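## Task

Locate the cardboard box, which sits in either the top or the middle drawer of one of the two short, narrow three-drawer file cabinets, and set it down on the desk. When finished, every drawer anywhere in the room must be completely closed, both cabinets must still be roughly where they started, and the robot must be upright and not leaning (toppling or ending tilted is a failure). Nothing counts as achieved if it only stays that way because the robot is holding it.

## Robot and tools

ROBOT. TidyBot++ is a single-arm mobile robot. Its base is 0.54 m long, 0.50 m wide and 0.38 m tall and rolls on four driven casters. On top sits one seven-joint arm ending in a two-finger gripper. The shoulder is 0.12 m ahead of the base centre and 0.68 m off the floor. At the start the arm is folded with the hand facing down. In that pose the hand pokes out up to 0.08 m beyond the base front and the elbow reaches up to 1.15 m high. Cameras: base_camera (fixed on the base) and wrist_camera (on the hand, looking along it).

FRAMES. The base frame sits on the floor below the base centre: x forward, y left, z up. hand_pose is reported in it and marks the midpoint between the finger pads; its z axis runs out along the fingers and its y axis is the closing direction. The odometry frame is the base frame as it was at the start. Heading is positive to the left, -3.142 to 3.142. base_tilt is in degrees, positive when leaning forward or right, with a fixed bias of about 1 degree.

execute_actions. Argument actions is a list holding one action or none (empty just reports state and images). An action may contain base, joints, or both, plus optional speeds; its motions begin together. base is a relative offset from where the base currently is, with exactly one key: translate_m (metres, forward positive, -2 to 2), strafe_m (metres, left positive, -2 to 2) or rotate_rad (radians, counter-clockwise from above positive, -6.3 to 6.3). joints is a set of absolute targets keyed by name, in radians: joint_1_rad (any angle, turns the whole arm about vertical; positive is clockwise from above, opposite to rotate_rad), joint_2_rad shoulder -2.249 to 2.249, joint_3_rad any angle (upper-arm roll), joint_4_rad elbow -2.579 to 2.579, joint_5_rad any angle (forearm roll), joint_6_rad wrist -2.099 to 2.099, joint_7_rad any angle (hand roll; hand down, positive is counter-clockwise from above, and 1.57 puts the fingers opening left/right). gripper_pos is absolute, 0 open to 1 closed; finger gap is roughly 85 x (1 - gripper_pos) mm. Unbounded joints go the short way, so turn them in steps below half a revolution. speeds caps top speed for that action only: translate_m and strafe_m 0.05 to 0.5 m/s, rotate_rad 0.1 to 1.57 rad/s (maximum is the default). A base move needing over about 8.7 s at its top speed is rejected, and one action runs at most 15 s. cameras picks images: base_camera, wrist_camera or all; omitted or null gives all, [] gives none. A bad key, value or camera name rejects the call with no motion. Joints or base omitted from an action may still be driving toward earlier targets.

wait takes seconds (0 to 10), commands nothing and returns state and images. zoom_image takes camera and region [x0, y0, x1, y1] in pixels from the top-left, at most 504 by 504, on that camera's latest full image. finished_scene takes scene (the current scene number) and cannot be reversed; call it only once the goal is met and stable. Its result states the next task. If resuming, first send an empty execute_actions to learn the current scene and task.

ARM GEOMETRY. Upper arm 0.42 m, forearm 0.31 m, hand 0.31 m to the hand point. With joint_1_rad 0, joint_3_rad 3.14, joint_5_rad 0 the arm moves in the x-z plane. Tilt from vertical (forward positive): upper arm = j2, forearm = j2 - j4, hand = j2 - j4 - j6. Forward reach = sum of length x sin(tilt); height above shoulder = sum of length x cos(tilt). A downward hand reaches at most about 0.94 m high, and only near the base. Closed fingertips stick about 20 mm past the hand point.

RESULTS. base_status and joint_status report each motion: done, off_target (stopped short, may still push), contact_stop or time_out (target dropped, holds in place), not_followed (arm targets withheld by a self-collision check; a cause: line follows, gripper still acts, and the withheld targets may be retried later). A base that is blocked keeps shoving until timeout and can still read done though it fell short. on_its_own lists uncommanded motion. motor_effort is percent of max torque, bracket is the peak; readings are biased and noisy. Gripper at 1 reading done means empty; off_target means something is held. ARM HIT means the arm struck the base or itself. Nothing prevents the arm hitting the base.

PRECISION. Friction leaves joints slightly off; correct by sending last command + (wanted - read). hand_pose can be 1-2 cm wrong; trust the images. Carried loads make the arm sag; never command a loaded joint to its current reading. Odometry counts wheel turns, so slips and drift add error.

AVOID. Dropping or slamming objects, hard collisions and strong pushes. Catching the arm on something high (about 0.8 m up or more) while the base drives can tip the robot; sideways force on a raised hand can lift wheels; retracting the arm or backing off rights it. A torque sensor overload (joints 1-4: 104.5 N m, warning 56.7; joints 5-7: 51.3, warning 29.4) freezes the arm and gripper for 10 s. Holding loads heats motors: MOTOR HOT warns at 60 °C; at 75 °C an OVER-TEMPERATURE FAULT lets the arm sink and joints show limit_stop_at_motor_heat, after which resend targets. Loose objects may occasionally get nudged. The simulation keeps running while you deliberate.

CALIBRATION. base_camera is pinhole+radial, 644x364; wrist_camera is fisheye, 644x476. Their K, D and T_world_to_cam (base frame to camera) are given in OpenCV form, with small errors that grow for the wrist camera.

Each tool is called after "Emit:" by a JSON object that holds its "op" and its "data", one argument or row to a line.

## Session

Emit:
{"op": "execute_actions", "data": {
  "actions": [
    {"joints":{"joint_6_rad":0.2,"joint_1_rad":0,"joint_5_rad":0}}
  ]
}}

Scene clock: 1.37 s.
base_odometry: x=+0.000 y=+0.000 heading=+0.000 (m, m, rad; odometry frame)
base_tilt: forward=+0.2 right=+0.3 (deg)
base_status: not commanded
joint_positions: joint_1_rad=+0.011 joint_2_rad=-0.398 joint_3_rad=+3.141 joint_4_rad=-2.498 joint_5_rad=+0.001 joint_6_rad=+0.187 joint_7_rad=+1.629 gripper_pos=+0.000
joint_status: all done
motor_effort: joint_1_rad=+0(1) joint_2_rad=-4(3) joint_3_rad=-1(1) joint_4_rad=+20(20) joint_5_rad=+1(1) joint_6_rad=+7(7) joint_7_rad=-1(1) (%)
hand_pose: x=+0.5205 y=-0.0027 z=+0.8065 quat_wxyz=(+0.020, +0.817, +0.020, +0.576) (m; base frame)
pictures: base_camera, wrist_camera
camera_calibration (this result's frames):
wrist_camera: T_world_to_cam=[[0.130427, -0.983255, 0.127269, -0.166791], [-0.40618, -0.17009, -0.897823, 0.983792], [0.904437, 0.0654063, -0.421564, 0.00677909], [0, 0, 0, 1]] pos_world=[0.41522, 0.0028924, 0.907357]
Images, in order (width x height): base_camera 644x364, wrist_camera 644x476.

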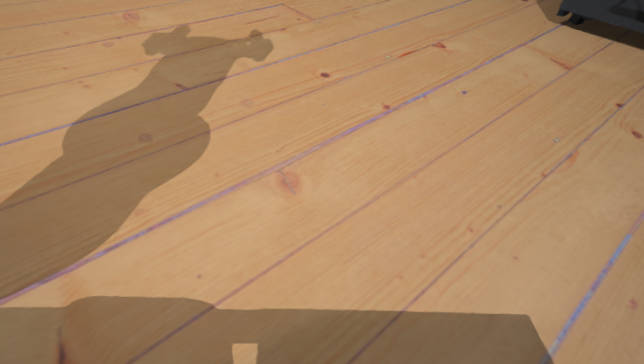

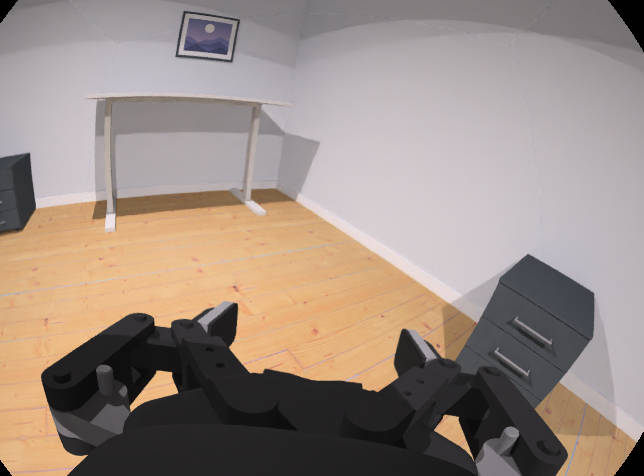

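Emit:
{"op": "execute_actions", "data": {
  "actions": [
    {"base":{"rotate_rad":-0.9}}
  ],
  "cameras": []
}}

Emit:
{"op": "execute_actions", "data": {
  "actions": [
    {"base":{"strafe_m":0.39}}
  ],
  "cameras": []
}}

Emit:
{"op": "execute_actions", "data": {
  "actions": [
    {"base":{"translate_m":0.25}}
  ]
}}

Scene clock: 14.73 s.
base_odometry: x=+0.000 y=+0.000 heading=-0.899 (m, m, rad; odometry frame)
base_tilt: forward=+0.2 right=+0.2 (deg)
base_status: done
joint_positions: joint_1_rad=+0.006 joint_2_rad=-0.398 joint_3_rad=+3.142 joint_4_rad=-2.498 joint_5_rad=+0.001 joint_6_rad=+0.187 joint_7_rad=+1.629 gripper_pos=+0.000
joint_status: not commanded
motor_effort: joint_1_rad=+0(2) joint_2_rad=-4(4) joint_3_rad=-1(1) joint_4_rad=+20(20) joint_5_rad=+1(1) joint_6_rad=+7(7) joint_7_rad=-2(1) (%)
hand_pose: x=+0.5205 y=-0.0010 z=+0.8065 quat_wxyz=(+0.019, +0.817, +0.022, +0.576) (m; base frame)
pictures: none
No camera images: the call's "cameras" was empty. Leave "cameras" out to get every camera's image.

Scene clock: 16.87 s.
base_odometry: x=+0.306 y=+0.242 heading=-0.900 (m, m, rad; odometry frame)
base_tilt: forward=+0.3 right=+0.3 (deg)
base_status: done
joint_positions: joint_1_rad=+0.005 joint_2_rad=-0.398 joint_3_rad=+3.141 joint_4_rad=-2.498 joint_5_rad=+0.001 joint_6_rad=+0.187 joint_7_rad=+1.629 gripper_pos=+0.000
joint_status: not commanded
motor_effort: joint_1_rad=-1(0) joint_2_rad=-4(4) joint_3_rad=-1(1) joint_4_rad=+20(20) joint_5_rad=+1(0) joint_6_rad=+7(7) joint_7_rad=+0(0) (%)
hand_pose: x=+0.5205 y=-0.0006 z=+0.8065 quat_wxyz=(+0.019, +0.817, +0.022, +0.576) (m; base frame)
pictures: none
No camera images: the call's "cameras" was empty. Leave "cameras" out to get every camera's image.

Scene clock: 18.63 s.
base_odometry: x=+0.461 y=+0.047 heading=-0.899 (m, m, rad; odometry frame)
base_tilt: forward=+0.2 right=+0.2 (deg)
base_status: done
joint_positions: joint_1_rad=+0.005 joint_2_rad=-0.397 joint_3_rad=+3.141 joint_4_rad=-2.498 joint_5_rad=+0.001 joint_6_rad=+0.187 joint_7_rad=+1.629 gripper_pos=+0.000
joint_status: not commanded
motor_effort: joint_1_rad=+0(1) joint_2_rad=-3(5) joint_3_rad=-1(0) joint_4_rad=+20(21) joint_5_rad=+1(0) joint_6_rad=+7(7) joint_7_rad=-1(1) (%)
hand_pose: x=+0.5206 y=-0.0006 z=+0.8059 quat_wxyz=(+0.019, +0.817, +0.022, +0.575) (m; base frame)
pictures: base_camera, wrist_camera
camera_calibration (this result's frames):
wrist_camera: T_world_to_cam=[[0.135753, -0.982557, 0.127092, -0.167303], [-0.406579, -0.17223, -0.897235, 0.983435], [0.903474, 0.0701293, -0.422867, 0.00778617], [0, 0, 0, 1]] pos_world=[0.415521, 0.00444628, 0.906927]
Images, in order (width x height): base_camera 644x364, wrist_camera 644x476.

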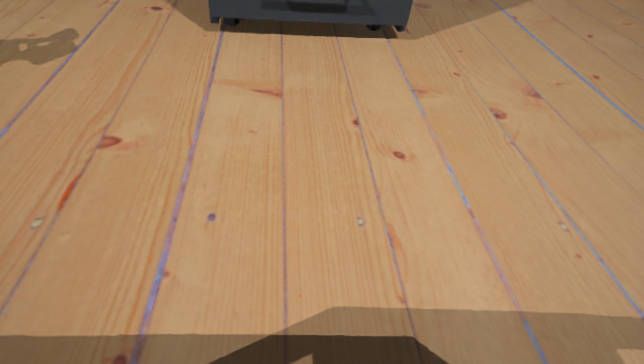

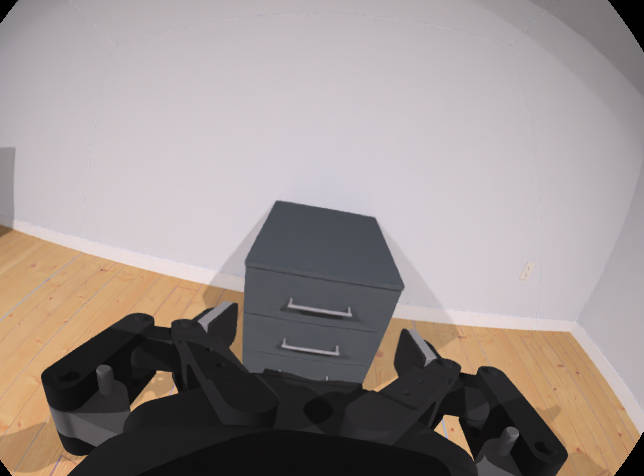

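Emit:
{"op": "execute_actions", "data": {
  "actions": [
    {"base":{"rotate_rad":0.085},"joints":{"joint_4_rad":-1.52,"joint_6_rad":0.72,"joint_7_rad":0,"joint_2_rad":0.4}}
  ],
  "cameras": []
}}

Emit:
{"op": "execute_actions", "data": {
  "actions": [
    {"base":{"strafe_m":-0.08},"joints":{"joint_2_rad":1.17}}
  ]
}}

Scene clock: 28.90 s.
base_odometry: x=+0.461 y=+0.047 heading=-0.814 (m, m, rad; odometry frame)
base_tilt: forward=+0.3 right=+0.3 (deg)
base_status: done
joint_positions: joint_1_rad=+0.003 joint_2_rad=+0.388 joint_3_rad=+3.141 joint_4_rad=-1.534 joint_5_rad=+0.001 joint_6_rad=+0.686 joint_7_rad=+0.018 gripper_pos=+0.000
joint_status: all done
motor_effort: joint_1_rad=-1(0) joint_2_rad=-30(32) joint_3_rad=-1(0) joint_4_rad=+21(23) joint_5_rad=+1(0) joint_6_rad=+7(6) joint_7_rad=-1(1) (%)
hand_pose: x=+0.8674 y=+0.0001 z=+1.0656 quat_wxyz=(-0.571, +0.413, -0.406, +0.582) (m; base frame)
pictures: none
No camera images: the call's "cameras" was empty. Leave "cameras" out to get every camera's image.

Scene clock: 30.93 s.
base_odometry: x=+0.403 y=-0.009 heading=-0.814 (m, m, rad; odometry frame)
base_tilt: forward=+0.2 right=+0.3 (deg)
base_status: done
joint_positions: joint_1_rad=+0.002 joint_2_rad=+1.161 joint_3_rad=+3.141 joint_4_rad=-1.526 joint_5_rad=+0.001 joint_6_rad=+0.691 joint_7_rad=+0.018 gripper_pos=+0.000
joint_status: all done
motor_effort: joint_1_rad=-1(4) joint_2_rad=-40(44) joint_3_rad=-2(3) joint_4_rad=+13(22) joint_5_rad=+1(1) joint_6_rad=+6(8) joint_7_rad=-1(1) (%)
hand_pose: x=+0.9267 y=-0.0003 z=+0.4389 quat_wxyz=(-0.380, +0.599, -0.589, +0.387) (m; base frame)
pictures: base_camera, wrist_camera
camera_calibration (this result's frames):
wrist_camera: T_world_to_cam=[[-0.325484, -0.125867, -0.937133, 0.719279], [-0.126067, 0.988029, -0.0889173, 0.204932], [0.937106, 0.0892004, -0.337456, -0.582994], [0, 0, 0, 1]] pos_world=[0.806276, -0.0599422, 0.495547]
Images, in order (width x height): base_camera 644x364, wrist_camera 644x476.

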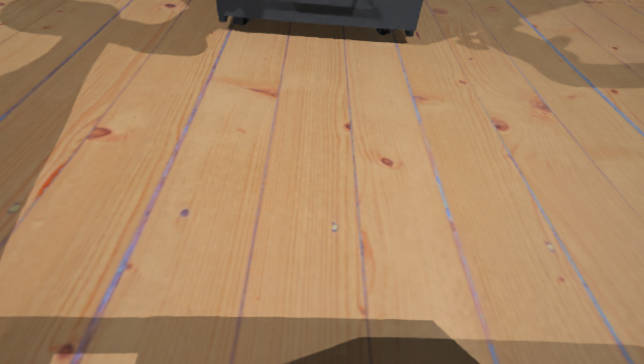

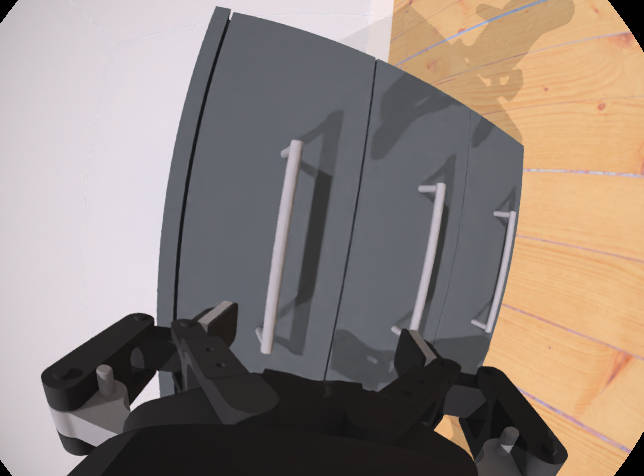

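Emit:
{"op": "execute_actions", "data": {
  "actions": [
    {"base":{"strafe_m":-0.04}}
  ],
  "cameras": []
}}

Emit:
{"op": "execute_actions", "data": {
  "actions": [
    {"base":{"translate_m":0.085},"speeds":{"translate_m":0.1}}
  ]
}}

Scene clock: 37.93 s.
base_odometry: x=+0.374 y=-0.036 heading=-0.814 (m, m, rad; odometry frame)
base_tilt: forward=+0.2 right=+0.3 (deg)
base_status: done
joint_positions: joint_1_rad=+0.004 joint_2_rad=+1.161 joint_3_rad=+3.143 joint_4_rad=-1.526 joint_5_rad=+0.001 joint_6_rad=+0.691 joint_7_rad=+0.018 gripper_pos=+0.000
joint_status: not commanded
motor_effort: joint_1_rad=-1(4) joint_2_rad=-40(41) joint_3_rad=-2(4) joint_4_rad=+12(12) joint_5_rad=+1(1) joint_6_rad=+6(7) joint_7_rad=-1(0) (%)
hand_pose: x=+0.9267 y=-0.0022 z=+0.4389 quat_wxyz=(-0.379, +0.599, -0.589, +0.388) (m; base frame)
pictures: none
No camera images: the call's "cameras" was empty. Leave "cameras" out to get every camera's image.

Scene clock: 39.33 s.
base_odometry: x=+0.433 y=-0.098 heading=-0.814 (m, m, rad; odometry frame)
base_tilt: forward=+0.3 right=+0.2 (deg)
base_status: done
joint_positions: joint_1_rad=+0.004 joint_2_rad=+1.161 joint_3_rad=+3.143 joint_4_rad=-1.525 joint_5_rad=+0.001 joint_6_rad=+0.692 joint_7_rad=+0.018 gripper_pos=+0.000
joint_status: not commanded
motor_effort: joint_1_rad=-1(0) joint_2_rad=-40(42) joint_3_rad=-2(2) joint_4_rad=+12(14) joint_5_rad=+1(1) joint_6_rad=+6(7) joint_7_rad=-1(0) (%)
hand_pose: x=+0.9269 y=-0.0022 z=+0.4388 quat_wxyz=(-0.379, +0.599, -0.589, +0.388) (m; base frame)
pictures: base_camera, wrist_camera
camera_calibration (this result's frames):
wrist_camera: T_world_to_cam=[[-0.325439, -0.12644, -0.937071, 0.718946], [-0.124151, 0.988154, -0.0902156, 0.205569], [0.937377, 0.0869789, -0.337282, -0.58332], [0, 0, 0, 1]] pos_world=[0.806286, -0.0614937, 0.495506]
Images, in order (width x height): base_camera 644x364, wrist_camera 644x476.

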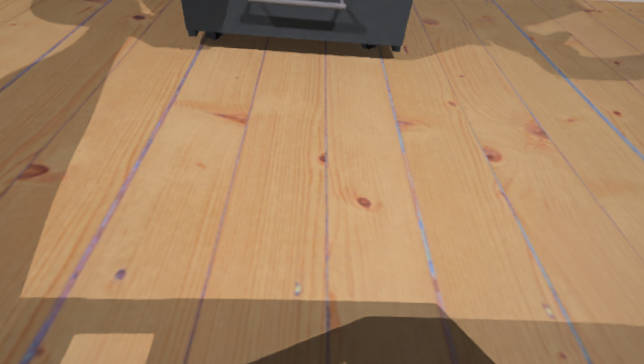

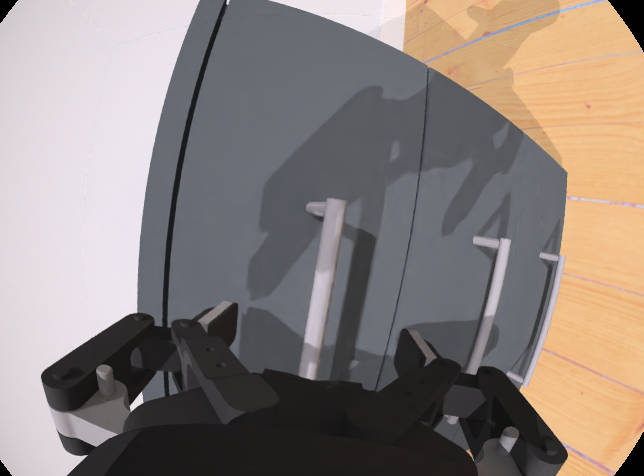

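Emit:
{"op": "execute_actions", "data": {
  "actions": [
    {"base":{"translate_m":0.012},"joints":{"gripper_pos":1}}
  ],
  "cameras": []
}}

Emit:
{"op": "execute_actions", "data": {
  "actions": [
    {"base":{"translate_m":-0.28},"speeds":{"translate_m":0.12}}
  ],
  "cameras": ["wrist_camera"]
}}

Emit:
{"op": "execute_actions", "data": {
  "actions": [
    {"joints":{"gripper_pos":0}}
  ],
  "cameras": []
}}

Emit:
{"op": "execute_actions", "data": {
  "actions": [
    {"base":{"translate_m":-0.07}}
  ],
  "cameras": []
}}

Emit:
{"op": "execute_actions", "data": {
  "actions": [
    {"joints":{"joint_2_rad":0.75}}
  ],
  "cameras": ["wrist_camera"]
}}

Scene clock: 47.37 s.
base_odometry: x=+0.441 y=-0.107 heading=-0.814 (m, m, rad; odometry frame)
base_tilt: forward=+0.3 right=+0.2 (deg)
base_status: done
joint_positions: joint_1_rad=+0.004 joint_2_rad=+1.165 joint_3_rad=+3.143 joint_4_rad=-1.527 joint_5_rad=+0.001 joint_6_rad=+0.695 joint_7_rad=+0.018 gripper_pos=+0.923
joint_status: gripper_pos off_target (ended at +0.923, target +1.000)
motor_effort: joint_1_rad=-1(3) joint_2_rad=-40(46) joint_3_rad=-2(3) joint_4_rad=+15(22) joint_5_rad=+1(1) joint_6_rad=+7(12) joint_7_rad=+0(0) (%)
hand_pose: x=+0.9255 y=-0.0022 z=+0.4358 quat_wxyz=(-0.378, +0.599, -0.590, +0.387) (m; base frame)
pictures: none
No camera images: the call's "cameras" was empty. Leave "cameras" out to get every camera's image.

Scene clock: 50.30 s.
base_odometry: x=+0.248 y=+0.097 heading=-0.815 (m, m, rad; odometry frame)
base_tilt: forward=+0.3 right=+0.2 (deg)
base_status: done
joint_positions: joint_1_rad=+0.005 joint_2_rad=+1.172 joint_3_rad=+3.143 joint_4_rad=-1.516 joint_5_rad=+0.001 joint_6_rad=+0.696 joint_7_rad=+0.018 gripper_pos=+0.923
joint_status: not commanded
motor_effort: joint_1_rad=+0(4) joint_2_rad=-39(45) joint_3_rad=-2(4) joint_4_rad=+13(15) joint_5_rad=+1(2) joint_6_rad=+7(8) joint_7_rad=-1(0) (%)
hand_pose: x=+0.9286 y=-0.0031 z=+0.4354 quat_wxyz=(-0.380, +0.598, -0.589, +0.389) (m; base frame)
pictures: wrist_camera
camera_calibration (this result's frames):
wrist_camera: T_world_to_cam=[[-0.322879, -0.126008, -0.938015, 0.714287], [-0.122782, 0.988299, -0.0904996, 0.205215], [0.938442, 0.0859512, -0.334572, -0.588173], [0, 0, 0, 1]] pos_world=[0.807791, -0.0622538, 0.491797]
Images, in order (width x height): wrist_camera 644x476.

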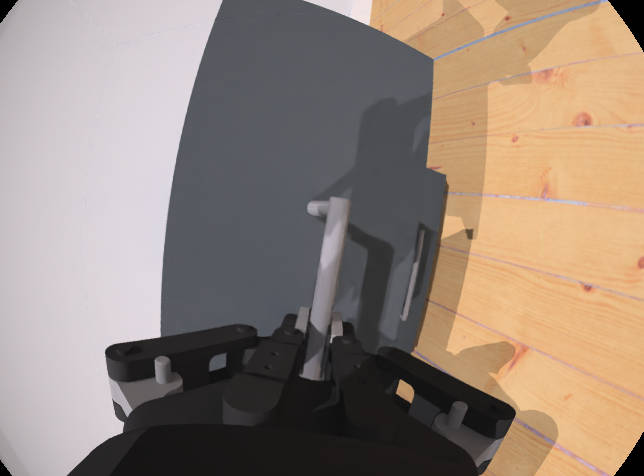

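Scene clock: 51.40 s.
base_odometry: x=+0.248 y=+0.097 heading=-0.815 (m, m, rad; odometry frame)
base_tilt: forward=+0.2 right=+0.2 (deg)
base_status: not commanded
joint_positions: joint_1_rad=+0.005 joint_2_rad=+1.172 joint_3_rad=+3.143 joint_4_rad=-1.516 joint_5_rad=+0.001 joint_6_rad=+0.696 joint_7_rad=+0.018 gripper_pos=+0.000
joint_status: all done
motor_effort: joint_1_rad=+0(1) joint_2_rad=-40(43) joint_3_rad=-2(2) joint_4_rad=+12(15) joint_5_rad=+1(1) joint_6_rad=+7(8) joint_7_rad=-1(1) (%)
hand_pose: x=+0.9284 y=-0.0031 z=+0.4352 quat_wxyz=(-0.379, +0.598, -0.589, +0.389) (m; base frame)
pictures: none
No camera images: the call's "cameras" was empty. Leave "cameras" out to get every camera's image.

Scene clock: 52.50 s.
base_odometry: x=+0.200 y=+0.148 heading=-0.815 (m, m, rad; odometry frame)
base_tilt: forward=+0.2 right=+0.2 (deg)
base_status: done
joint_positions: joint_1_rad=+0.005 joint_2_rad=+1.172 joint_3_rad=+3.143 joint_4_rad=-1.518 joint_5_rad=+0.001 joint_6_rad=+0.696 joint_7_rad=+0.018 gripper_pos=+0.000
joint_status: not commanded
motor_effort: joint_1_rad=+0(2) joint_2_rad=-41(41) joint_3_rad=-2(3) joint_4_rad=+13(14) joint_5_rad=+1(1) joint_6_rad=+6(7) joint_7_rad=-1(0) (%)
hand_pose: x=+0.9277 y=-0.0031 z=+0.4345 quat_wxyz=(-0.379, +0.598, -0.590, +0.388) (m; base frame)
pictures: none
No camera images: the call's "cameras" was empty. Leave "cameras" out to get every camera's image.

Scene clock: 54.23 s.
base_odometry: x=+0.200 y=+0.147 heading=-0.815 (m, m, rad; odometry frame)
base_tilt: forward=+0.2 right=+0.2 (deg)
base_status: not commanded
joint_positions: joint_1_rad=+0.005 joint_2_rad=+0.748 joint_3_rad=+3.143 joint_4_rad=-1.517 joint_5_rad=+0.001 joint_6_rad=+0.696 joint_7_rad=+0.018 gripper_pos=+0.000
joint_status: all done
motor_effort: joint_1_rad=-1(1) joint_2_rad=-38(44) joint_3_rad=-1(2) joint_4_rad=+19(19) joint_5_rad=+1(1) joint_6_rad=+7(7) joint_7_rad=-1(1) (%)
hand_pose: x=+0.9581 y=-0.0032 z=+0.7892 quat_wxyz=(-0.494, +0.503, -0.496, +0.506) (m; base frame)
pictures: wrist_camera
camera_calibration (this result's frames):
wrist_camera: T_world_to_cam=[[0.0897533, -0.128045, -0.987699, 0.69944], [-0.0745225, 0.988058, -0.134863, 0.229737], [0.993172, 0.0857102, 0.0791392, -0.876411], [0, 0, 0, 1]] pos_world=[0.824771, -0.0623162, 0.791177]
Images, in order (width x height): wrist_camera 644x476.

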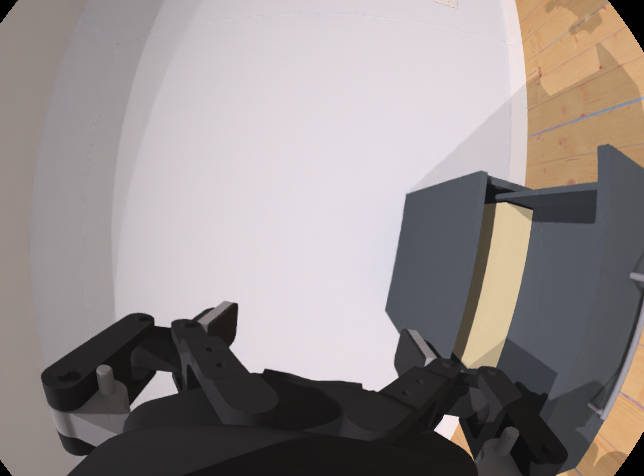

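Need a better look.

Emit:
{"op": "execute_actions", "data": {
  "actions": [
    {"joints":{"joint_4_rad":-1.1,"joint_6_rad":-0.6,"joint_7_rad":1.57}}
  ],
  "cameras": ["wrist_camera"]
}}

Scene clock: 63.43 s.
base_odometry: x=+0.200 y=+0.147 heading=-0.815 (m, m, rad; odometry frame)
base_tilt: forward=+0.2 right=+0.3 (deg)
base_status: not commanded
joint_positions: joint_1_rad=+0.005 joint_2_rad=+0.748 joint_3_rad=+3.143 joint_4_rad=-1.113 joint_5_rad=+0.001 joint_6_rad=-0.573 joint_7_rad=+1.559 gripper_pos=+0.000
joint_status: all done
motor_effort: joint_1_rad=-1(0) joint_2_rad=-39(39) joint_3_rad=-2(2) joint_4_rad=+20(21) joint_5_rad=+1(1) joint_6_rad=+4(7) joint_7_rad=-1(2) (%)
hand_pose: x=+0.9089 y=-0.0034 z=+0.6636 quat_wxyz=(+0.000, +0.938, -0.008, +0.347) (m; base frame)
pictures: wrist_camera
camera_calibration (this result's frames):
wrist_camera: T_world_to_cam=[[0.126059, -0.992016, -0.00360762, -0.109152], [-0.805728, -0.100264, -0.583738, 1.16805], [0.578715, 0.0764922, -0.811934, 0.150393], [0, 0, 0, 1]] pos_world=[0.867856, -0.0026715, 0.803551]
Images, in order (width x height): wrist_camera 644x476.

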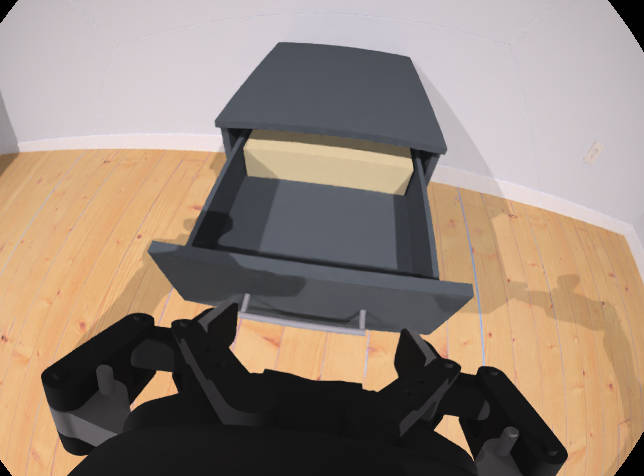

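Emit:
{"op": "execute_actions", "data": {
  "actions": [
    {"base":{"translate_m":0.14}}
  ],
  "cameras": ["wrist_camera"]
}}

Emit:
{"op": "execute_actions", "data": {
  "actions": [
    {"base":{"translate_m":-0.14},"joints":{"joint_4_rad":-1.52,"joint_6_rad":0.72,"gripper_pos":1}}
  ],
  "cameras": []
}}

Emit:
{"op": "execute_actions", "data": {
  "actions": [
    {"joints":{"joint_2_rad":1.115}}
  ],
  "cameras": []
}}

Emit:
{"op": "execute_actions", "data": {
  "actions": [
    {"base":{"translate_m":0.33},"speeds":{"translate_m":0.12}}
  ]
}}

Scene clock: 71.43 s.
base_odometry: x=+0.296 y=+0.045 heading=-0.815 (m, m, rad; odometry frame)
base_tilt: forward=+0.2 right=+0.2 (deg)
base_status: done
joint_positions: joint_1_rad=+0.004 joint_2_rad=+0.749 joint_3_rad=+3.143 joint_4_rad=-1.110 joint_5_rad=+0.001 joint_6_rad=-0.573 joint_7_rad=+1.559 gripper_pos=+0.000
joint_status: not commanded
motor_effort: joint_1_rad=-1(2) joint_2_rad=-40(42) joint_3_rad=-2(3) joint_4_rad=+21(21) joint_5_rad=+1(1) joint_6_rad=+5(5) joint_7_rad=+0(2) (%)
hand_pose: x=+0.9098 y=-0.0031 z=+0.6646 quat_wxyz=(+0.000, +0.938, -0.008, +0.348) (m; base frame)
pictures: wrist_camera
camera_calibration (this result's frames):
wrist_camera: T_world_to_cam=[[0.126488, -0.991963, -0.00331179, -0.109525], [-0.804374, -0.100613, -0.585542, 1.16937], [0.580502, 0.0767278, -0.810636, 0.148148], [0, 0, 0, 1]] pos_world=[0.868466, -0.00235744, 0.804447]
Images, in order (width x height): wrist_camera 644x476.

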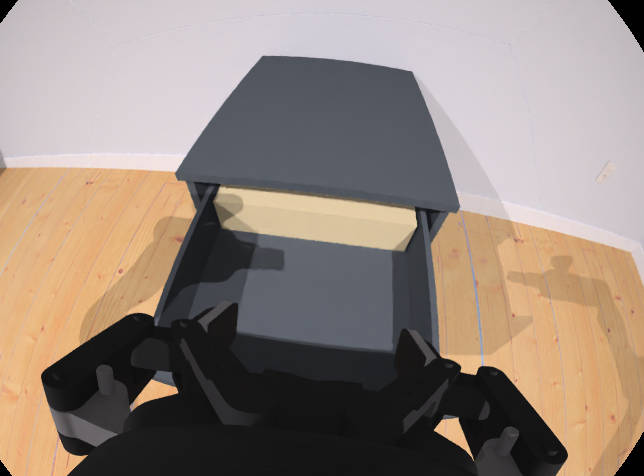

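Scene clock: 73.20 s.
base_odometry: x=+0.200 y=+0.147 heading=-0.815 (m, m, rad; odometry frame)
base_tilt: forward=+0.2 right=+0.2 (deg)
base_status: done
joint_positions: joint_1_rad=+0.002 joint_2_rad=+0.749 joint_3_rad=+3.143 joint_4_rad=-1.506 joint_5_rad=+0.001 joint_6_rad=+0.694 joint_7_rad=+1.559 gripper_pos=+0.999
joint_status: all done
motor_effort: joint_1_rad=+0(2) joint_2_rad=-38(44) joint_3_rad=-2(3) joint_4_rad=+19(21) joint_5_rad=+0(0) joint_6_rad=+8(7) joint_7_rad=-1(1) (%)
hand_pose: x=+0.9604 y=-0.0008 z=+0.7943 quat_wxyz=(-0.003, +0.704, -0.004, +0.710) (m; base frame)
pictures: none
No camera images: the call's "cameras" was empty. Leave "cameras" out to get every camera's image.

Scene clock: 74.90 s.
base_odometry: x=+0.200 y=+0.147 heading=-0.815 (m, m, rad; odometry frame)
base_tilt: forward=+0.2 right=+0.2 (deg)
base_status: not commanded
joint_positions: joint_1_rad=+0.002 joint_2_rad=+1.118 joint_3_rad=+3.143 joint_4_rad=-1.519 joint_5_rad=+0.001 joint_6_rad=+0.694 joint_7_rad=+1.559 gripper_pos=+0.999
joint_status: all done
motor_effort: joint_1_rad=+0(1) joint_2_rad=-41(46) joint_3_rad=-2(2) joint_4_rad=+14(19) joint_5_rad=+0(1) joint_6_rad=+7(8) joint_7_rad=+0(0) (%)
hand_pose: x=+0.9394 y=-0.0008 z=+0.4773 quat_wxyz=(-0.002, +0.826, -0.005, +0.564) (m; base frame)
pictures: none
No camera images: the call's "cameras" was empty. Leave "cameras" out to get every camera's image.

Scene clock: 78.23 s.
base_odometry: x=+0.426 y=-0.093 heading=-0.815 (m, m, rad; odometry frame)
base_tilt: forward=+0.3 right=+0.2 (deg)
base_status: done
joint_positions: joint_1_rad=+0.002 joint_2_rad=+1.117 joint_3_rad=+3.143 joint_4_rad=-1.524 joint_5_rad=+0.001 joint_6_rad=+0.694 joint_7_rad=+1.559 gripper_pos=+0.999
joint_status: not commanded
motor_effort: joint_1_rad=-1(3) joint_2_rad=-41(44) joint_3_rad=-2(3) joint_4_rad=+13(20) joint_5_rad=+1(0) joint_6_rad=+6(8) joint_7_rad=-1(1) (%)
hand_pose: x=+0.9375 y=-0.0007 z=+0.4757 quat_wxyz=(-0.002, +0.827, -0.005, +0.562) (m; base frame)
pictures: base_camera, wrist_camera
camera_calibration (this result's frames):
wrist_camera: T_world_to_cam=[[0.11715, -0.991404, 0.0582593, -0.131849], [-0.439024, -0.104319, -0.892399, 0.884771], [0.890805, 0.0789674, -0.447471, -0.484904], [0, 0, 0, 1]] pos_world=[0.835837, -0.000126048, 0.58027]
Images, in order (width x height): base_camera 644x364, wrist_camera 644x476.

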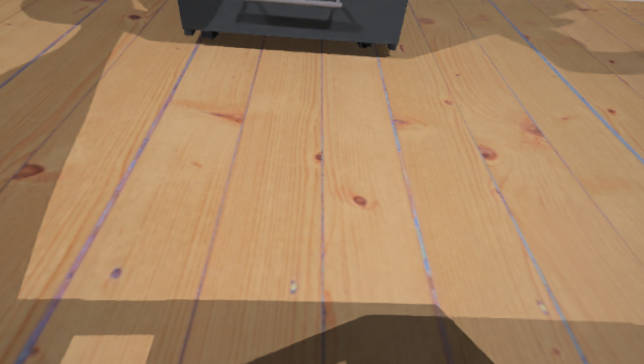

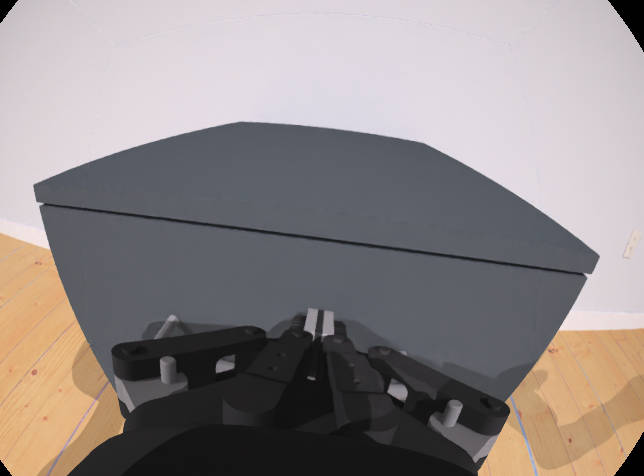

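Emit:
{"op": "execute_actions", "data": {
  "actions": [
    {"base":{"translate_m":-0.1},"joints":{"joint_7_rad":0,"gripper_pos":0}}
  ],
  "cameras": []
}}

Emit:
{"op": "execute_actions", "data": {
  "actions": [
    {"joints":{"joint_2_rad":1.525,"joint_4_rad":-1.26,"joint_6_rad":0.82}}
  ],
  "cameras": []
}}

Emit:
{"op": "execute_actions", "data": {
  "actions": [
    {"base":{"translate_m":0.06}}
  ]
}}

Scene clock: 85.80 s.
base_odometry: x=+0.358 y=-0.021 heading=-0.815 (m, m, rad; odometry frame)
base_tilt: forward=+0.3 right=+0.3 (deg)
base_status: done
joint_positions: joint_1_rad=+0.002 joint_2_rad=+1.117 joint_3_rad=+3.143 joint_4_rad=-1.523 joint_5_rad=+0.001 joint_6_rad=+0.694 joint_7_rad=+0.000 gripper_pos=+0.000
joint_status: all done
motor_effort: joint_1_rad=-1(2) joint_2_rad=-40(43) joint_3_rad=-2(4) joint_4_rad=+13(15) joint_5_rad=+1(0) joint_6_rad=+6(7) joint_7_rad=-1(1) (%)
hand_pose: x=+0.9377 y=-0.0006 z=+0.4759 quat_wxyz=(-0.397, +0.585, -0.585, +0.398) (m; base frame)
pictures: none
No camera images: the call's "cameras" was empty. Leave "cameras" out to get every camera's image.

Scene clock: 87.63 s.
base_odometry: x=+0.358 y=-0.021 heading=-0.815 (m, m, rad; odometry frame)
base_tilt: forward=+0.2 right=+0.2 (deg)
base_status: not commanded
joint_positions: joint_1_rad=+0.002 joint_2_rad=+1.527 joint_3_rad=+3.143 joint_4_rad=-1.272 joint_5_rad=+0.001 joint_6_rad=+0.786 joint_7_rad=+0.000 gripper_pos=+0.000
joint_status: all done
motor_effort: joint_1_rad=+0(1) joint_2_rad=-41(45) joint_3_rad=-2(2) joint_4_rad=+11(14) joint_5_rad=+1(1) joint_6_rad=+6(7) joint_7_rad=-1(1) (%)
hand_pose: x=+0.9264 y=-0.0005 z=+0.2713 quat_wxyz=(-0.378, +0.597, -0.597, +0.379) (m; base frame)
pictures: none
No camera images: the call's "cameras" was empty. Leave "cameras" out to get every camera's image.

Scene clock: 88.67 s.
base_odometry: x=+0.399 y=-0.064 heading=-0.816 (m, m, rad; odometry frame)
base_tilt: forward=+0.3 right=+0.2 (deg)
base_status: done
joint_positions: joint_1_rad=+0.000 joint_2_rad=+1.527 joint_3_rad=+3.143 joint_4_rad=-1.265 joint_5_rad=+0.001 joint_6_rad=+0.787 joint_7_rad=+0.000 gripper_pos=+0.000
joint_status: not commanded
motor_effort: joint_1_rad=-1(2) joint_2_rad=-40(43) joint_3_rad=-2(3) joint_4_rad=+11(12) joint_5_rad=+1(1) joint_6_rad=+7(7) joint_7_rad=-1(1) (%)
hand_pose: x=+0.9296 y=+0.0009 z=+0.2743 quat_wxyz=(-0.380, +0.596, -0.595, +0.381) (m; base frame)
pictures: base_camera, wrist_camera
camera_calibration (this result's frames):
wrist_camera: T_world_to_cam=[[-0.334514, -0.109873, -0.935964, 0.574223], [-0.121556, 0.989914, -0.0727624, 0.18077], [0.934519, 0.0894317, -0.344495, -0.637002], [0, 0, 0, 1]] pos_world=[0.809349, -0.0588866, 0.331161]
Images, in order (width x height): base_camera 644x364, wrist_camera 644x476.

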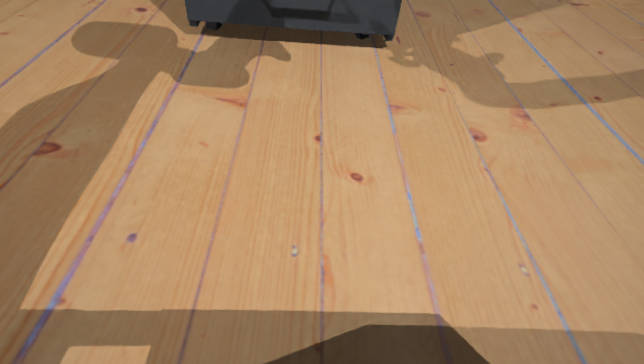

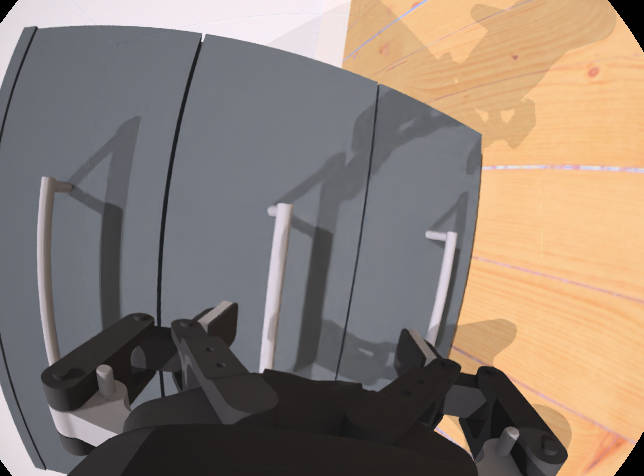

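Emit:
{"op": "execute_actions", "data": {
  "actions": [
    {"base":{"translate_m":0.052},"joints":{"joint_2_rad":1.498},"speeds":{"translate_m":0.08}}
  ],
  "cameras": ["wrist_camera"]
}}

Emit:
{"op": "execute_actions", "data": {
  "actions": [
    {"joints":{"gripper_pos":1}}
  ],
  "cameras": []
}}

Emit:
{"op": "execute_actions", "data": {
  "actions": [
    {"base":{"translate_m":-0.28},"speeds":{"translate_m":0.12}}
  ],
  "cameras": ["wrist_camera"]
}}

Emit:
{"op": "execute_actions", "data": {
  "actions": [
    {"joints":{"gripper_pos":0}}
  ],
  "cameras": []
}}

Emit:
{"op": "execute_actions", "data": {
  "actions": [
    {"base":{"translate_m":-0.08}}
  ],
  "cameras": []
}}

Emit:
{"op": "execute_actions", "data": {
  "actions": [
    {"joints":{"joint_2_rad":0.95,"joint_4_rad":-0.9,"joint_6_rad":-0.6,"joint_7_rad":1.57}}
  ],
  "cameras": ["wrist_camera"]
}}

Scene clock: 99.13 s.
base_odometry: x=+0.435 y=-0.103 heading=-0.817 (m, m, rad; odometry frame)
base_tilt: forward=+0.2 right=+0.3 (deg)
base_status: done
joint_positions: joint_1_rad=+0.000 joint_2_rad=+1.511 joint_3_rad=+3.143 joint_4_rad=-1.264 joint_5_rad=+0.001 joint_6_rad=+0.787 joint_7_rad=+0.000 gripper_pos=+0.000
joint_status: all done
motor_effort: joint_1_rad=+0(3) joint_2_rad=-42(44) joint_3_rad=-2(3) joint_4_rad=+11(13) joint_5_rad=+1(1) joint_6_rad=+7(7) joint_7_rad=-1(1) (%)
hand_pose: x=+0.9364 y=+0.0009 z=+0.2875 quat_wxyz=(-0.385, +0.593, -0.592, +0.386) (m; base frame)
pictures: wrist_camera
camera_calibration (this result's frames):
wrist_camera: T_world_to_cam=[[-0.318727, -0.109876, -0.941457, 0.575586], [-0.120317, 0.989914, -0.0747987, 0.181972], [0.940179, 0.0894326, -0.328732, -0.648609], [0, 0, 0, 1]] pos_world=[0.815158, -0.0588868, 0.342281]
Images, in order (width x height): wrist_camera 644x476.

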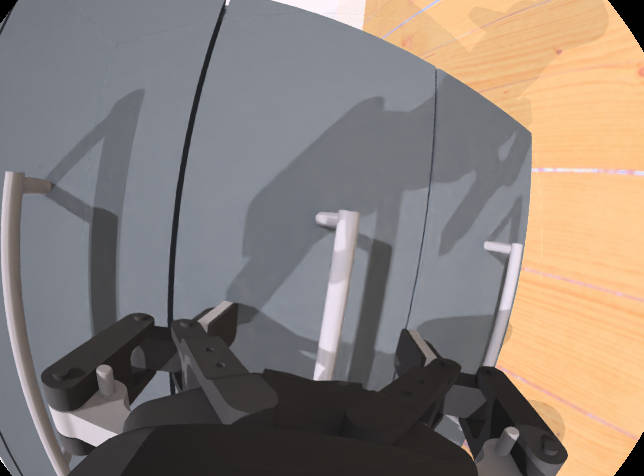

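Scene clock: 100.23 s.
base_odometry: x=+0.435 y=-0.102 heading=-0.817 (m, m, rad; odometry frame)
base_tilt: forward=+0.2 right=+0.2 (deg)
base_status: not commanded
joint_positions: joint_1_rad=+0.000 joint_2_rad=+1.516 joint_3_rad=+3.143 joint_4_rad=-1.270 joint_5_rad=+0.001 joint_6_rad=+0.792 joint_7_rad=+0.000 gripper_pos=+0.927
joint_status: gripper_pos off_target (ended at +0.927, target +1.000)
motor_effort: joint_1_rad=-1(0) joint_2_rad=-44(53) joint_3_rad=-3(2) joint_4_rad=+13(17) joint_5_rad=+1(1) joint_6_rad=+8(12) joint_7_rad=-1(1) (%)
hand_pose: x=+0.9326 y=+0.0009 z=+0.2825 quat_wxyz=(-0.384, +0.594, -0.593, +0.384) (m; base frame)
pictures: none
No camera images: the call's "cameras" was empty. Leave "cameras" out to get every camera's image.

Scene clock: 103.13 s.
base_odometry: x=+0.243 y=+0.102 heading=-0.818 (m, m, rad; odometry frame)
base_tilt: forward=+0.2 right=+0.3 (deg)
base_status: done
joint_positions: joint_1_rad=+0.002 joint_2_rad=+1.518 joint_3_rad=+3.143 joint_4_rad=-1.266 joint_5_rad=+0.001 joint_6_rad=+0.792 joint_7_rad=+0.000 gripper_pos=+0.927
joint_status: not commanded
motor_effort: joint_1_rad=-3(2) joint_2_rad=-45(49) joint_3_rad=-4(4) joint_4_rad=+13(16) joint_5_rad=+2(1) joint_6_rad=+9(12) joint_7_rad=-1(2) (%)
hand_pose: x=+0.9333 y=-0.0004 z=+0.2824 quat_wxyz=(-0.384, +0.594, -0.593, +0.385) (m; base frame)
pictures: wrist_camera
camera_calibration (this result's frames):
wrist_camera: T_world_to_cam=[[-0.323108, -0.109337, -0.940025, 0.57337], [-0.119012, 0.990112, -0.0742562, 0.18119], [0.938849, 0.0878814, -0.332925, -0.644874], [0, 0, 0, 1]] pos_world=[0.812264, -0.0600353, 0.337742]
Images, in order (width x height): wrist_camera 644x476.

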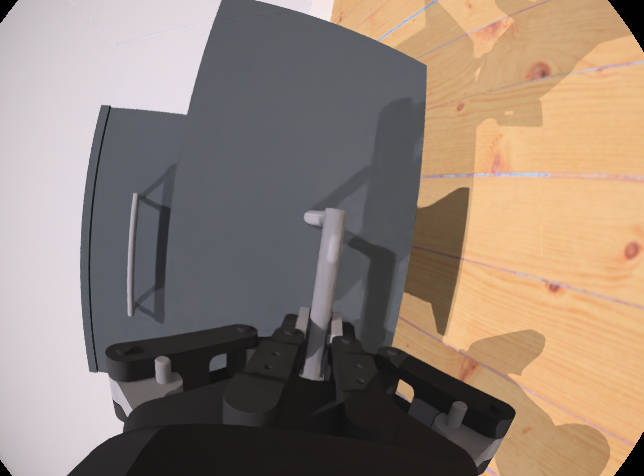

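Scene clock: 104.23 s.
base_odometry: x=+0.243 y=+0.102 heading=-0.817 (m, m, rad; odometry frame)
base_tilt: forward=+0.2 right=+0.3 (deg)
base_status: not commanded
joint_positions: joint_1_rad=+0.001 joint_2_rad=+1.509 joint_3_rad=+3.143 joint_4_rad=-1.266 joint_5_rad=+0.001 joint_6_rad=+0.792 joint_7_rad=+0.000 gripper_pos=+0.000
joint_status: all done
motor_effort: joint_1_rad=+0(3) joint_2_rad=-41(45) joint_3_rad=-2(4) joint_4_rad=+11(14) joint_5_rad=+1(2) joint_6_rad=+6(9) joint_7_rad=-1(1) (%)
hand_pose: x=+0.9368 y=+0.0003 z=+0.2896 quat_wxyz=(-0.387, +0.592, -0.591, +0.388) (m; base frame)
pictures: none
No camera images: the call's "cameras" was empty. Leave "cameras" out to get every camera's image.

Scene clock: 105.37 s.
base_odometry: x=+0.188 y=+0.160 heading=-0.818 (m, m, rad; odometry frame)
base_tilt: forward=+0.3 right=+0.3 (deg)
base_status: done
joint_positions: joint_1_rad=+0.001 joint_2_rad=+1.509 joint_3_rad=+3.143 joint_4_rad=-1.265 joint_5_rad=+0.001 joint_6_rad=+0.792 joint_7_rad=+0.000 gripper_pos=+0.000
joint_status: not commanded
motor_effort: joint_1_rad=-1(3) joint_2_rad=-41(43) joint_3_rad=-2(3) joint_4_rad=+11(13) joint_5_rad=+0(1) joint_6_rad=+7(7) joint_7_rad=-1(1) (%)
hand_pose: x=+0.9373 y=+0.0004 z=+0.2901 quat_wxyz=(-0.387, +0.592, -0.591, +0.388) (m; base frame)
pictures: none
No camera images: the call's "cameras" was empty. Leave "cameras" out to get every camera's image.

Scene clock: 107.40 s.
base_odometry: x=+0.188 y=+0.160 heading=-0.818 (m, m, rad; odometry frame)
base_tilt: forward=+0.3 right=+0.3 (deg)
base_status: not commanded
joint_positions: joint_1_rad=+0.001 joint_2_rad=+0.948 joint_3_rad=+3.143 joint_4_rad=-0.906 joint_5_rad=+0.001 joint_6_rad=-0.568 joint_7_rad=+1.555 gripper_pos=+0.000
joint_status: all done
motor_effort: joint_1_rad=+0(0) joint_2_rad=-43(46) joint_3_rad=-2(2) joint_4_rad=+20(21) joint_5_rad=+1(1) joint_6_rad=+5(7) joint_7_rad=-1(1) (%)
hand_pose: x=+0.9679 y=-0.0002 z=+0.6055 quat_wxyz=(-0.002, +0.936, -0.008, +0.352) (m; base frame)
pictures: wrist_camera
camera_calibration (this result's frames):
wrist_camera: T_world_to_cam=[[0.127078, -0.991882, -0.00468172, -0.113959], [-0.798399, -0.0994866, -0.593853, 1.18105], [0.588566, 0.0792037, -0.80456, 0.0548222], [0, 0, 0, 1]] pos_world=[0.925164, 0.000123006, 0.744944]
Images, in order (width x height): wrist_camera 644x476.

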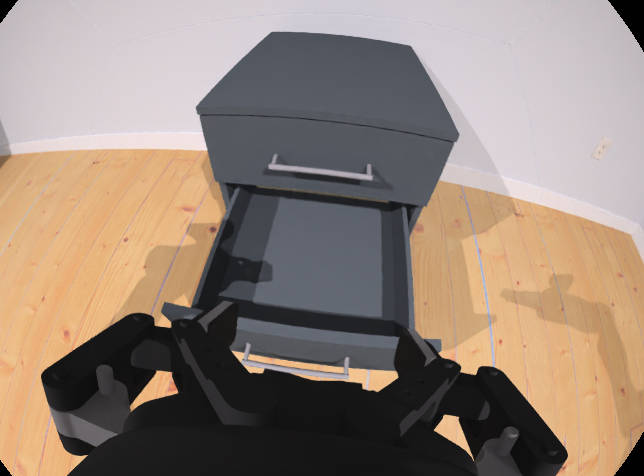

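Emit:
{"op": "execute_actions", "data": {
  "actions": [
    {"joints":{"joint_2_rad":1.465,"joint_4_rad":-1.27,"joint_6_rad":0.82,"gripper_pos":1}}
  ],
  "cameras": []
}}

Emit:
{"op": "execute_actions", "data": {
  "actions": [
    {"base":{"translate_m":0.33},"speeds":{"translate_m":0.12}}
  ],
  "cameras": []
}}

Emit:
{"op": "execute_actions", "data": {
  "actions": [
    {"base":{"translate_m":-0.3}}
  ],
  "cameras": ["wrist_camera"]
}}

Emit:
{"op": "execute_actions", "data": {
  "actions": [
    {"base":{"rotate_rad":1.75},"joints":{"joint_2_rad":0,"joint_4_rad":-1.9,"joint_6_rad":0,"gripper_pos":0}}
  ]
}}

Scene clock: 121.37 s.
base_odometry: x=+0.188 y=+0.160 heading=-0.818 (m, m, rad; odometry frame)
base_tilt: forward=+0.3 right=+0.3 (deg)
base_status: not commanded
joint_positions: joint_1_rad=+0.001 joint_2_rad=+1.462 joint_3_rad=+3.143 joint_4_rad=-1.263 joint_5_rad=+0.001 joint_6_rad=+0.787 joint_7_rad=+1.555 gripper_pos=+0.999
joint_status: all done
motor_effort: joint_1_rad=-1(1) joint_2_rad=-42(47) joint_3_rad=-2(2) joint_4_rad=+12(20) joint_5_rad=+1(1) joint_6_rad=+7(7) joint_7_rad=-1(0) (%)
hand_pose: x=+0.9553 y=+0.0003 z=+0.3287 quat_wxyz=(-0.004, +0.824, -0.006, +0.567) (m; base frame)
pictures: none
No camera images: the call's "cameras" was empty. Leave "cameras" out to get every camera's image.

Scene clock: 124.70 s.
base_odometry: x=+0.414 y=-0.081 heading=-0.818 (m, m, rad; odometry frame)
base_tilt: forward=+0.2 right=+0.2 (deg)
base_status: done
joint_positions: joint_1_rad=+0.001 joint_2_rad=+1.462 joint_3_rad=+3.143 joint_4_rad=-1.269 joint_5_rad=+0.001 joint_6_rad=+0.788 joint_7_rad=+1.555 gripper_pos=+0.999
joint_status: not commanded
motor_effort: joint_1_rad=+0(3) joint_2_rad=-42(45) joint_3_rad=-2(3) joint_4_rad=+12(16) joint_5_rad=+1(0) joint_6_rad=+6(8) joint_7_rad=-1(2) (%)
hand_pose: x=+0.9526 y=+0.0005 z=+0.3257 quat_wxyz=(-0.004, +0.826, -0.006, +0.564) (m; base frame)
pictures: none
No camera images: the call's "cameras" was empty. Leave "cameras" out to get every camera's image.

Scene clock: 126.63 s.
base_odometry: x=+0.208 y=+0.138 heading=-0.819 (m, m, rad; odometry frame)
base_tilt: forward=+0.3 right=+0.3 (deg)
base_status: done
joint_positions: joint_1_rad=-0.001 joint_2_rad=+1.462 joint_3_rad=+3.143 joint_4_rad=-1.271 joint_5_rad=+0.001 joint_6_rad=+0.788 joint_7_rad=+1.555 gripper_pos=+0.999
joint_status: not commanded
motor_effort: joint_1_rad=-1(4) joint_2_rad=-42(44) joint_3_rad=-2(4) joint_4_rad=+12(14) joint_5_rad=+1(0) joint_6_rad=+7(7) joint_7_rad=-1(1) (%)
hand_pose: x=+0.9516 y=+0.0019 z=+0.3247 quat_wxyz=(-0.004, +0.826, -0.005, +0.563) (m; base frame)
pictures: wrist_camera
camera_calibration (this result's frames):
wrist_camera: T_world_to_cam=[[0.118809, -0.991422, 0.0544707, -0.122502], [-0.437175, -0.101488, -0.893632, 0.755123], [0.891494, 0.082358, -0.445483, -0.566527], [0, 0, 0, 1]] pos_world=[0.849731, 0.00184278, 0.429097]
Images, in order (width x height): wrist_camera 644x476.

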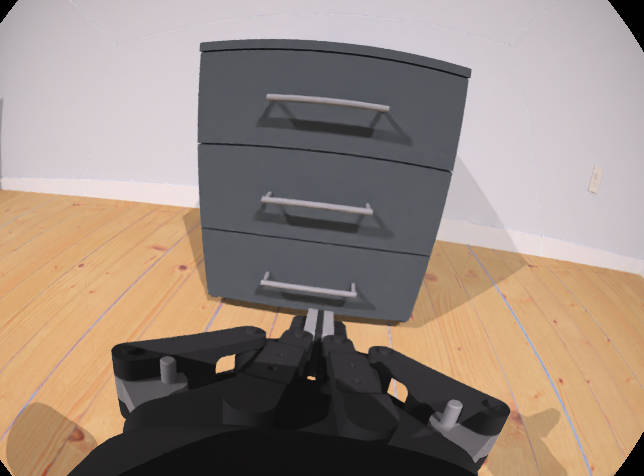

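Scene clock: 129.33 s.
base_odometry: x=+0.208 y=+0.138 heading=+0.931 (m, m, rad; odometry frame)
base_tilt: forward=+0.3 right=+0.2 (deg)
base_status: done
joint_positions: joint_1_rad=-0.007 joint_2_rad=+0.011 joint_3_rad=+3.131 joint_4_rad=-1.886 joint_5_rad=+0.001 joint_6_rad=+0.034 joint_7_rad=+1.555 gripper_pos=+0.000
joint_status: all done
motor_effort: joint_1_rad=+0(9) joint_2_rad=-18(45) joint_3_rad=-1(6) joint_4_rad=+22(23) joint_5_rad=+1(2) joint_6_rad=+7(8) joint_7_rad=+0(1) (%)
hand_pose: x=+0.7194 y=+0.0119 z=+0.9122 quat_wxyz=(-0.010, +0.802, +0.001, +0.597) (m; base frame)
pictures: base_camera, wrist_camera
camera_calibration (this result's frames):
wrist_camera: T_world_to_cam=[[0.130038, -0.989488, 0.0632747, -0.133098], [-0.360079, -0.106588, -0.926813, 1.15451], [0.923814, 0.0977372, -0.370155, -0.190735], [0, 0, 0, 1]] pos_world=[0.609225, 0.00999964, 1.00783]
Images, in order (width x height): base_camera 644x364, wrist_camera 644x476.

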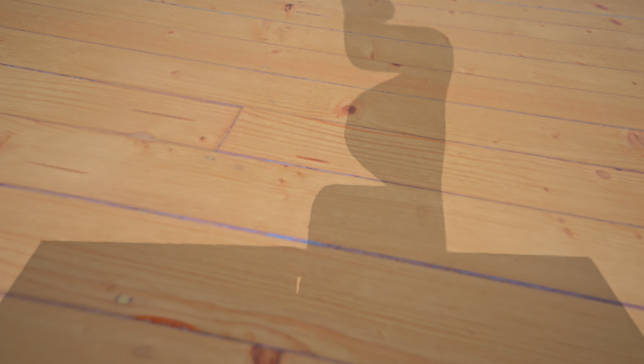

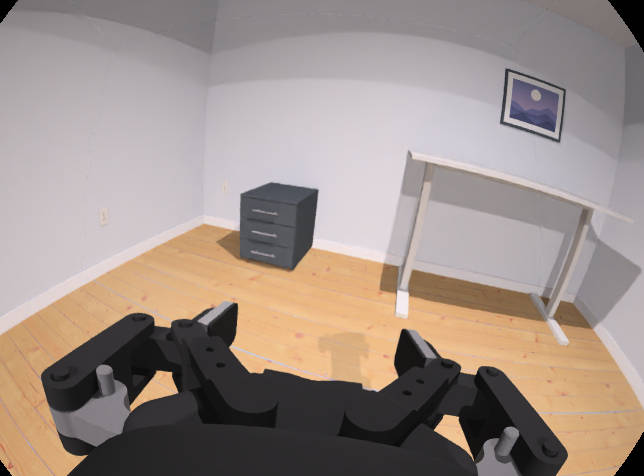

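Emit:
{"op": "execute_actions", "data": {
  "actions": [
    {"base":{"rotate_rad":-0.178}}
  ],
  "cameras": []
}}

Emit:
{"op": "execute_actions", "data": {
  "actions": [
    {"base":{"strafe_m":0.96},"joints":{"joint_1_rad":0,"joint_3_rad":3.14,"joint_4_rad":-1.52,"joint_6_rad":0.72,"joint_7_rad":0,"joint_2_rad":1.17}}
  ],
  "cameras": []
}}

Emit:
{"op": "execute_actions", "data": {
  "actions": [
    {"base":{"translate_m":1.2}}
  ]
}}

Scene clock: 139.10 s.
base_odometry: x=+0.208 y=+0.138 heading=+0.753 (m, m, rad; odometry frame)
base_tilt: forward=+0.2 right=+0.3 (deg)
base_status: done
joint_positions: joint_1_rad=+0.003 joint_2_rad=+0.011 joint_3_rad=+3.145 joint_4_rad=-1.886 joint_5_rad=+0.001 joint_6_rad=+0.034 joint_7_rad=+1.555 gripper_pos=+0.000
joint_status: not commanded
motor_effort: joint_1_rad=+0(4) joint_2_rad=-18(19) joint_3_rad=-1(4) joint_4_rad=+22(22) joint_5_rad=+1(1) joint_6_rad=+7(7) joint_7_rad=-1(1) (%)
hand_pose: x=+0.7196 y=-0.0026 z=+0.9122 quat_wxyz=(-0.003, +0.802, -0.009, +0.597) (m; base frame)
pictures: none
No camera images: the call's "cameras" was empty. Leave "cameras" out to get every camera's image.

Scene clock: 142.50 s.
base_odometry: x=-0.449 y=+0.838 heading=+0.754 (m, m, rad; odometry frame)
base_tilt: forward=+0.2 right=+0.2 (deg)
base_status: done
joint_positions: joint_1_rad=-0.003 joint_2_rad=+1.160 joint_3_rad=+3.144 joint_4_rad=-1.534 joint_5_rad=+0.001 joint_6_rad=+0.686 joint_7_rad=+0.019 gripper_pos=+0.000
joint_status: all done
motor_effort: joint_1_rad=-1(2) joint_2_rad=-40(42) joint_3_rad=-2(4) joint_4_rad=+12(22) joint_5_rad=+1(0) joint_6_rad=+7(8) joint_7_rad=-1(1) (%)
hand_pose: x=+0.9225 y=+0.0027 z=+0.4340 quat_wxyz=(-0.375, +0.604, -0.590, +0.383) (m; base frame)
pictures: none
No camera images: the call's "cameras" was empty. Leave "cameras" out to get every camera's image.

Scene clock: 146.23 s.
base_odometry: x=+0.425 y=+1.660 heading=+0.754 (m, m, rad; odometry frame)
base_tilt: forward=+0.3 right=+0.2 (deg)
base_status: done
joint_positions: joint_1_rad=-0.003 joint_2_rad=+1.161 joint_3_rad=+3.144 joint_4_rad=-1.527 joint_5_rad=+0.001 joint_6_rad=+0.688 joint_7_rad=+0.019 gripper_pos=+0.000
joint_status: not commanded
motor_effort: joint_1_rad=-1(1) joint_2_rad=-41(42) joint_3_rad=-2(2) joint_4_rad=+13(14) joint_5_rad=+1(1) joint_6_rad=+7(7) joint_7_rad=-1(1) (%)
hand_pose: x=+0.9257 y=+0.0026 z=+0.4375 quat_wxyz=(-0.378, +0.602, -0.588, +0.386) (m; base frame)
pictures: base_camera, wrist_camera
camera_calibration (this result's frames):
wrist_camera: T_world_to_cam=[[-0.32926, -0.130354, -0.935198, 0.720678], [-0.131116, 0.987142, -0.0914311, 0.207572], [0.935092, 0.0925152, -0.342118, -0.578832], [0, 0, 0, 1]] pos_world=[0.805767, -0.0574093, 0.494927]
Images, in order (width x height): base_camera 644x364, wrist_camera 644x476.

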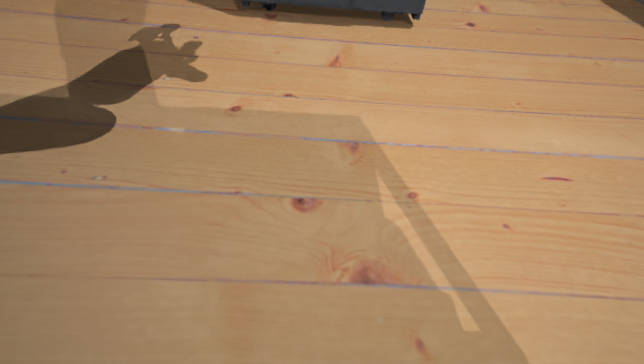

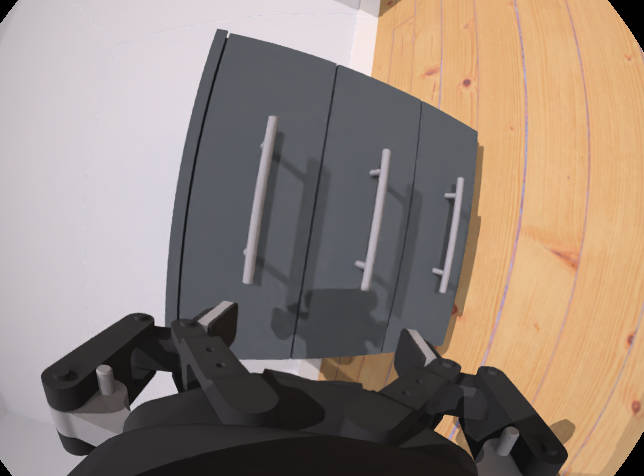

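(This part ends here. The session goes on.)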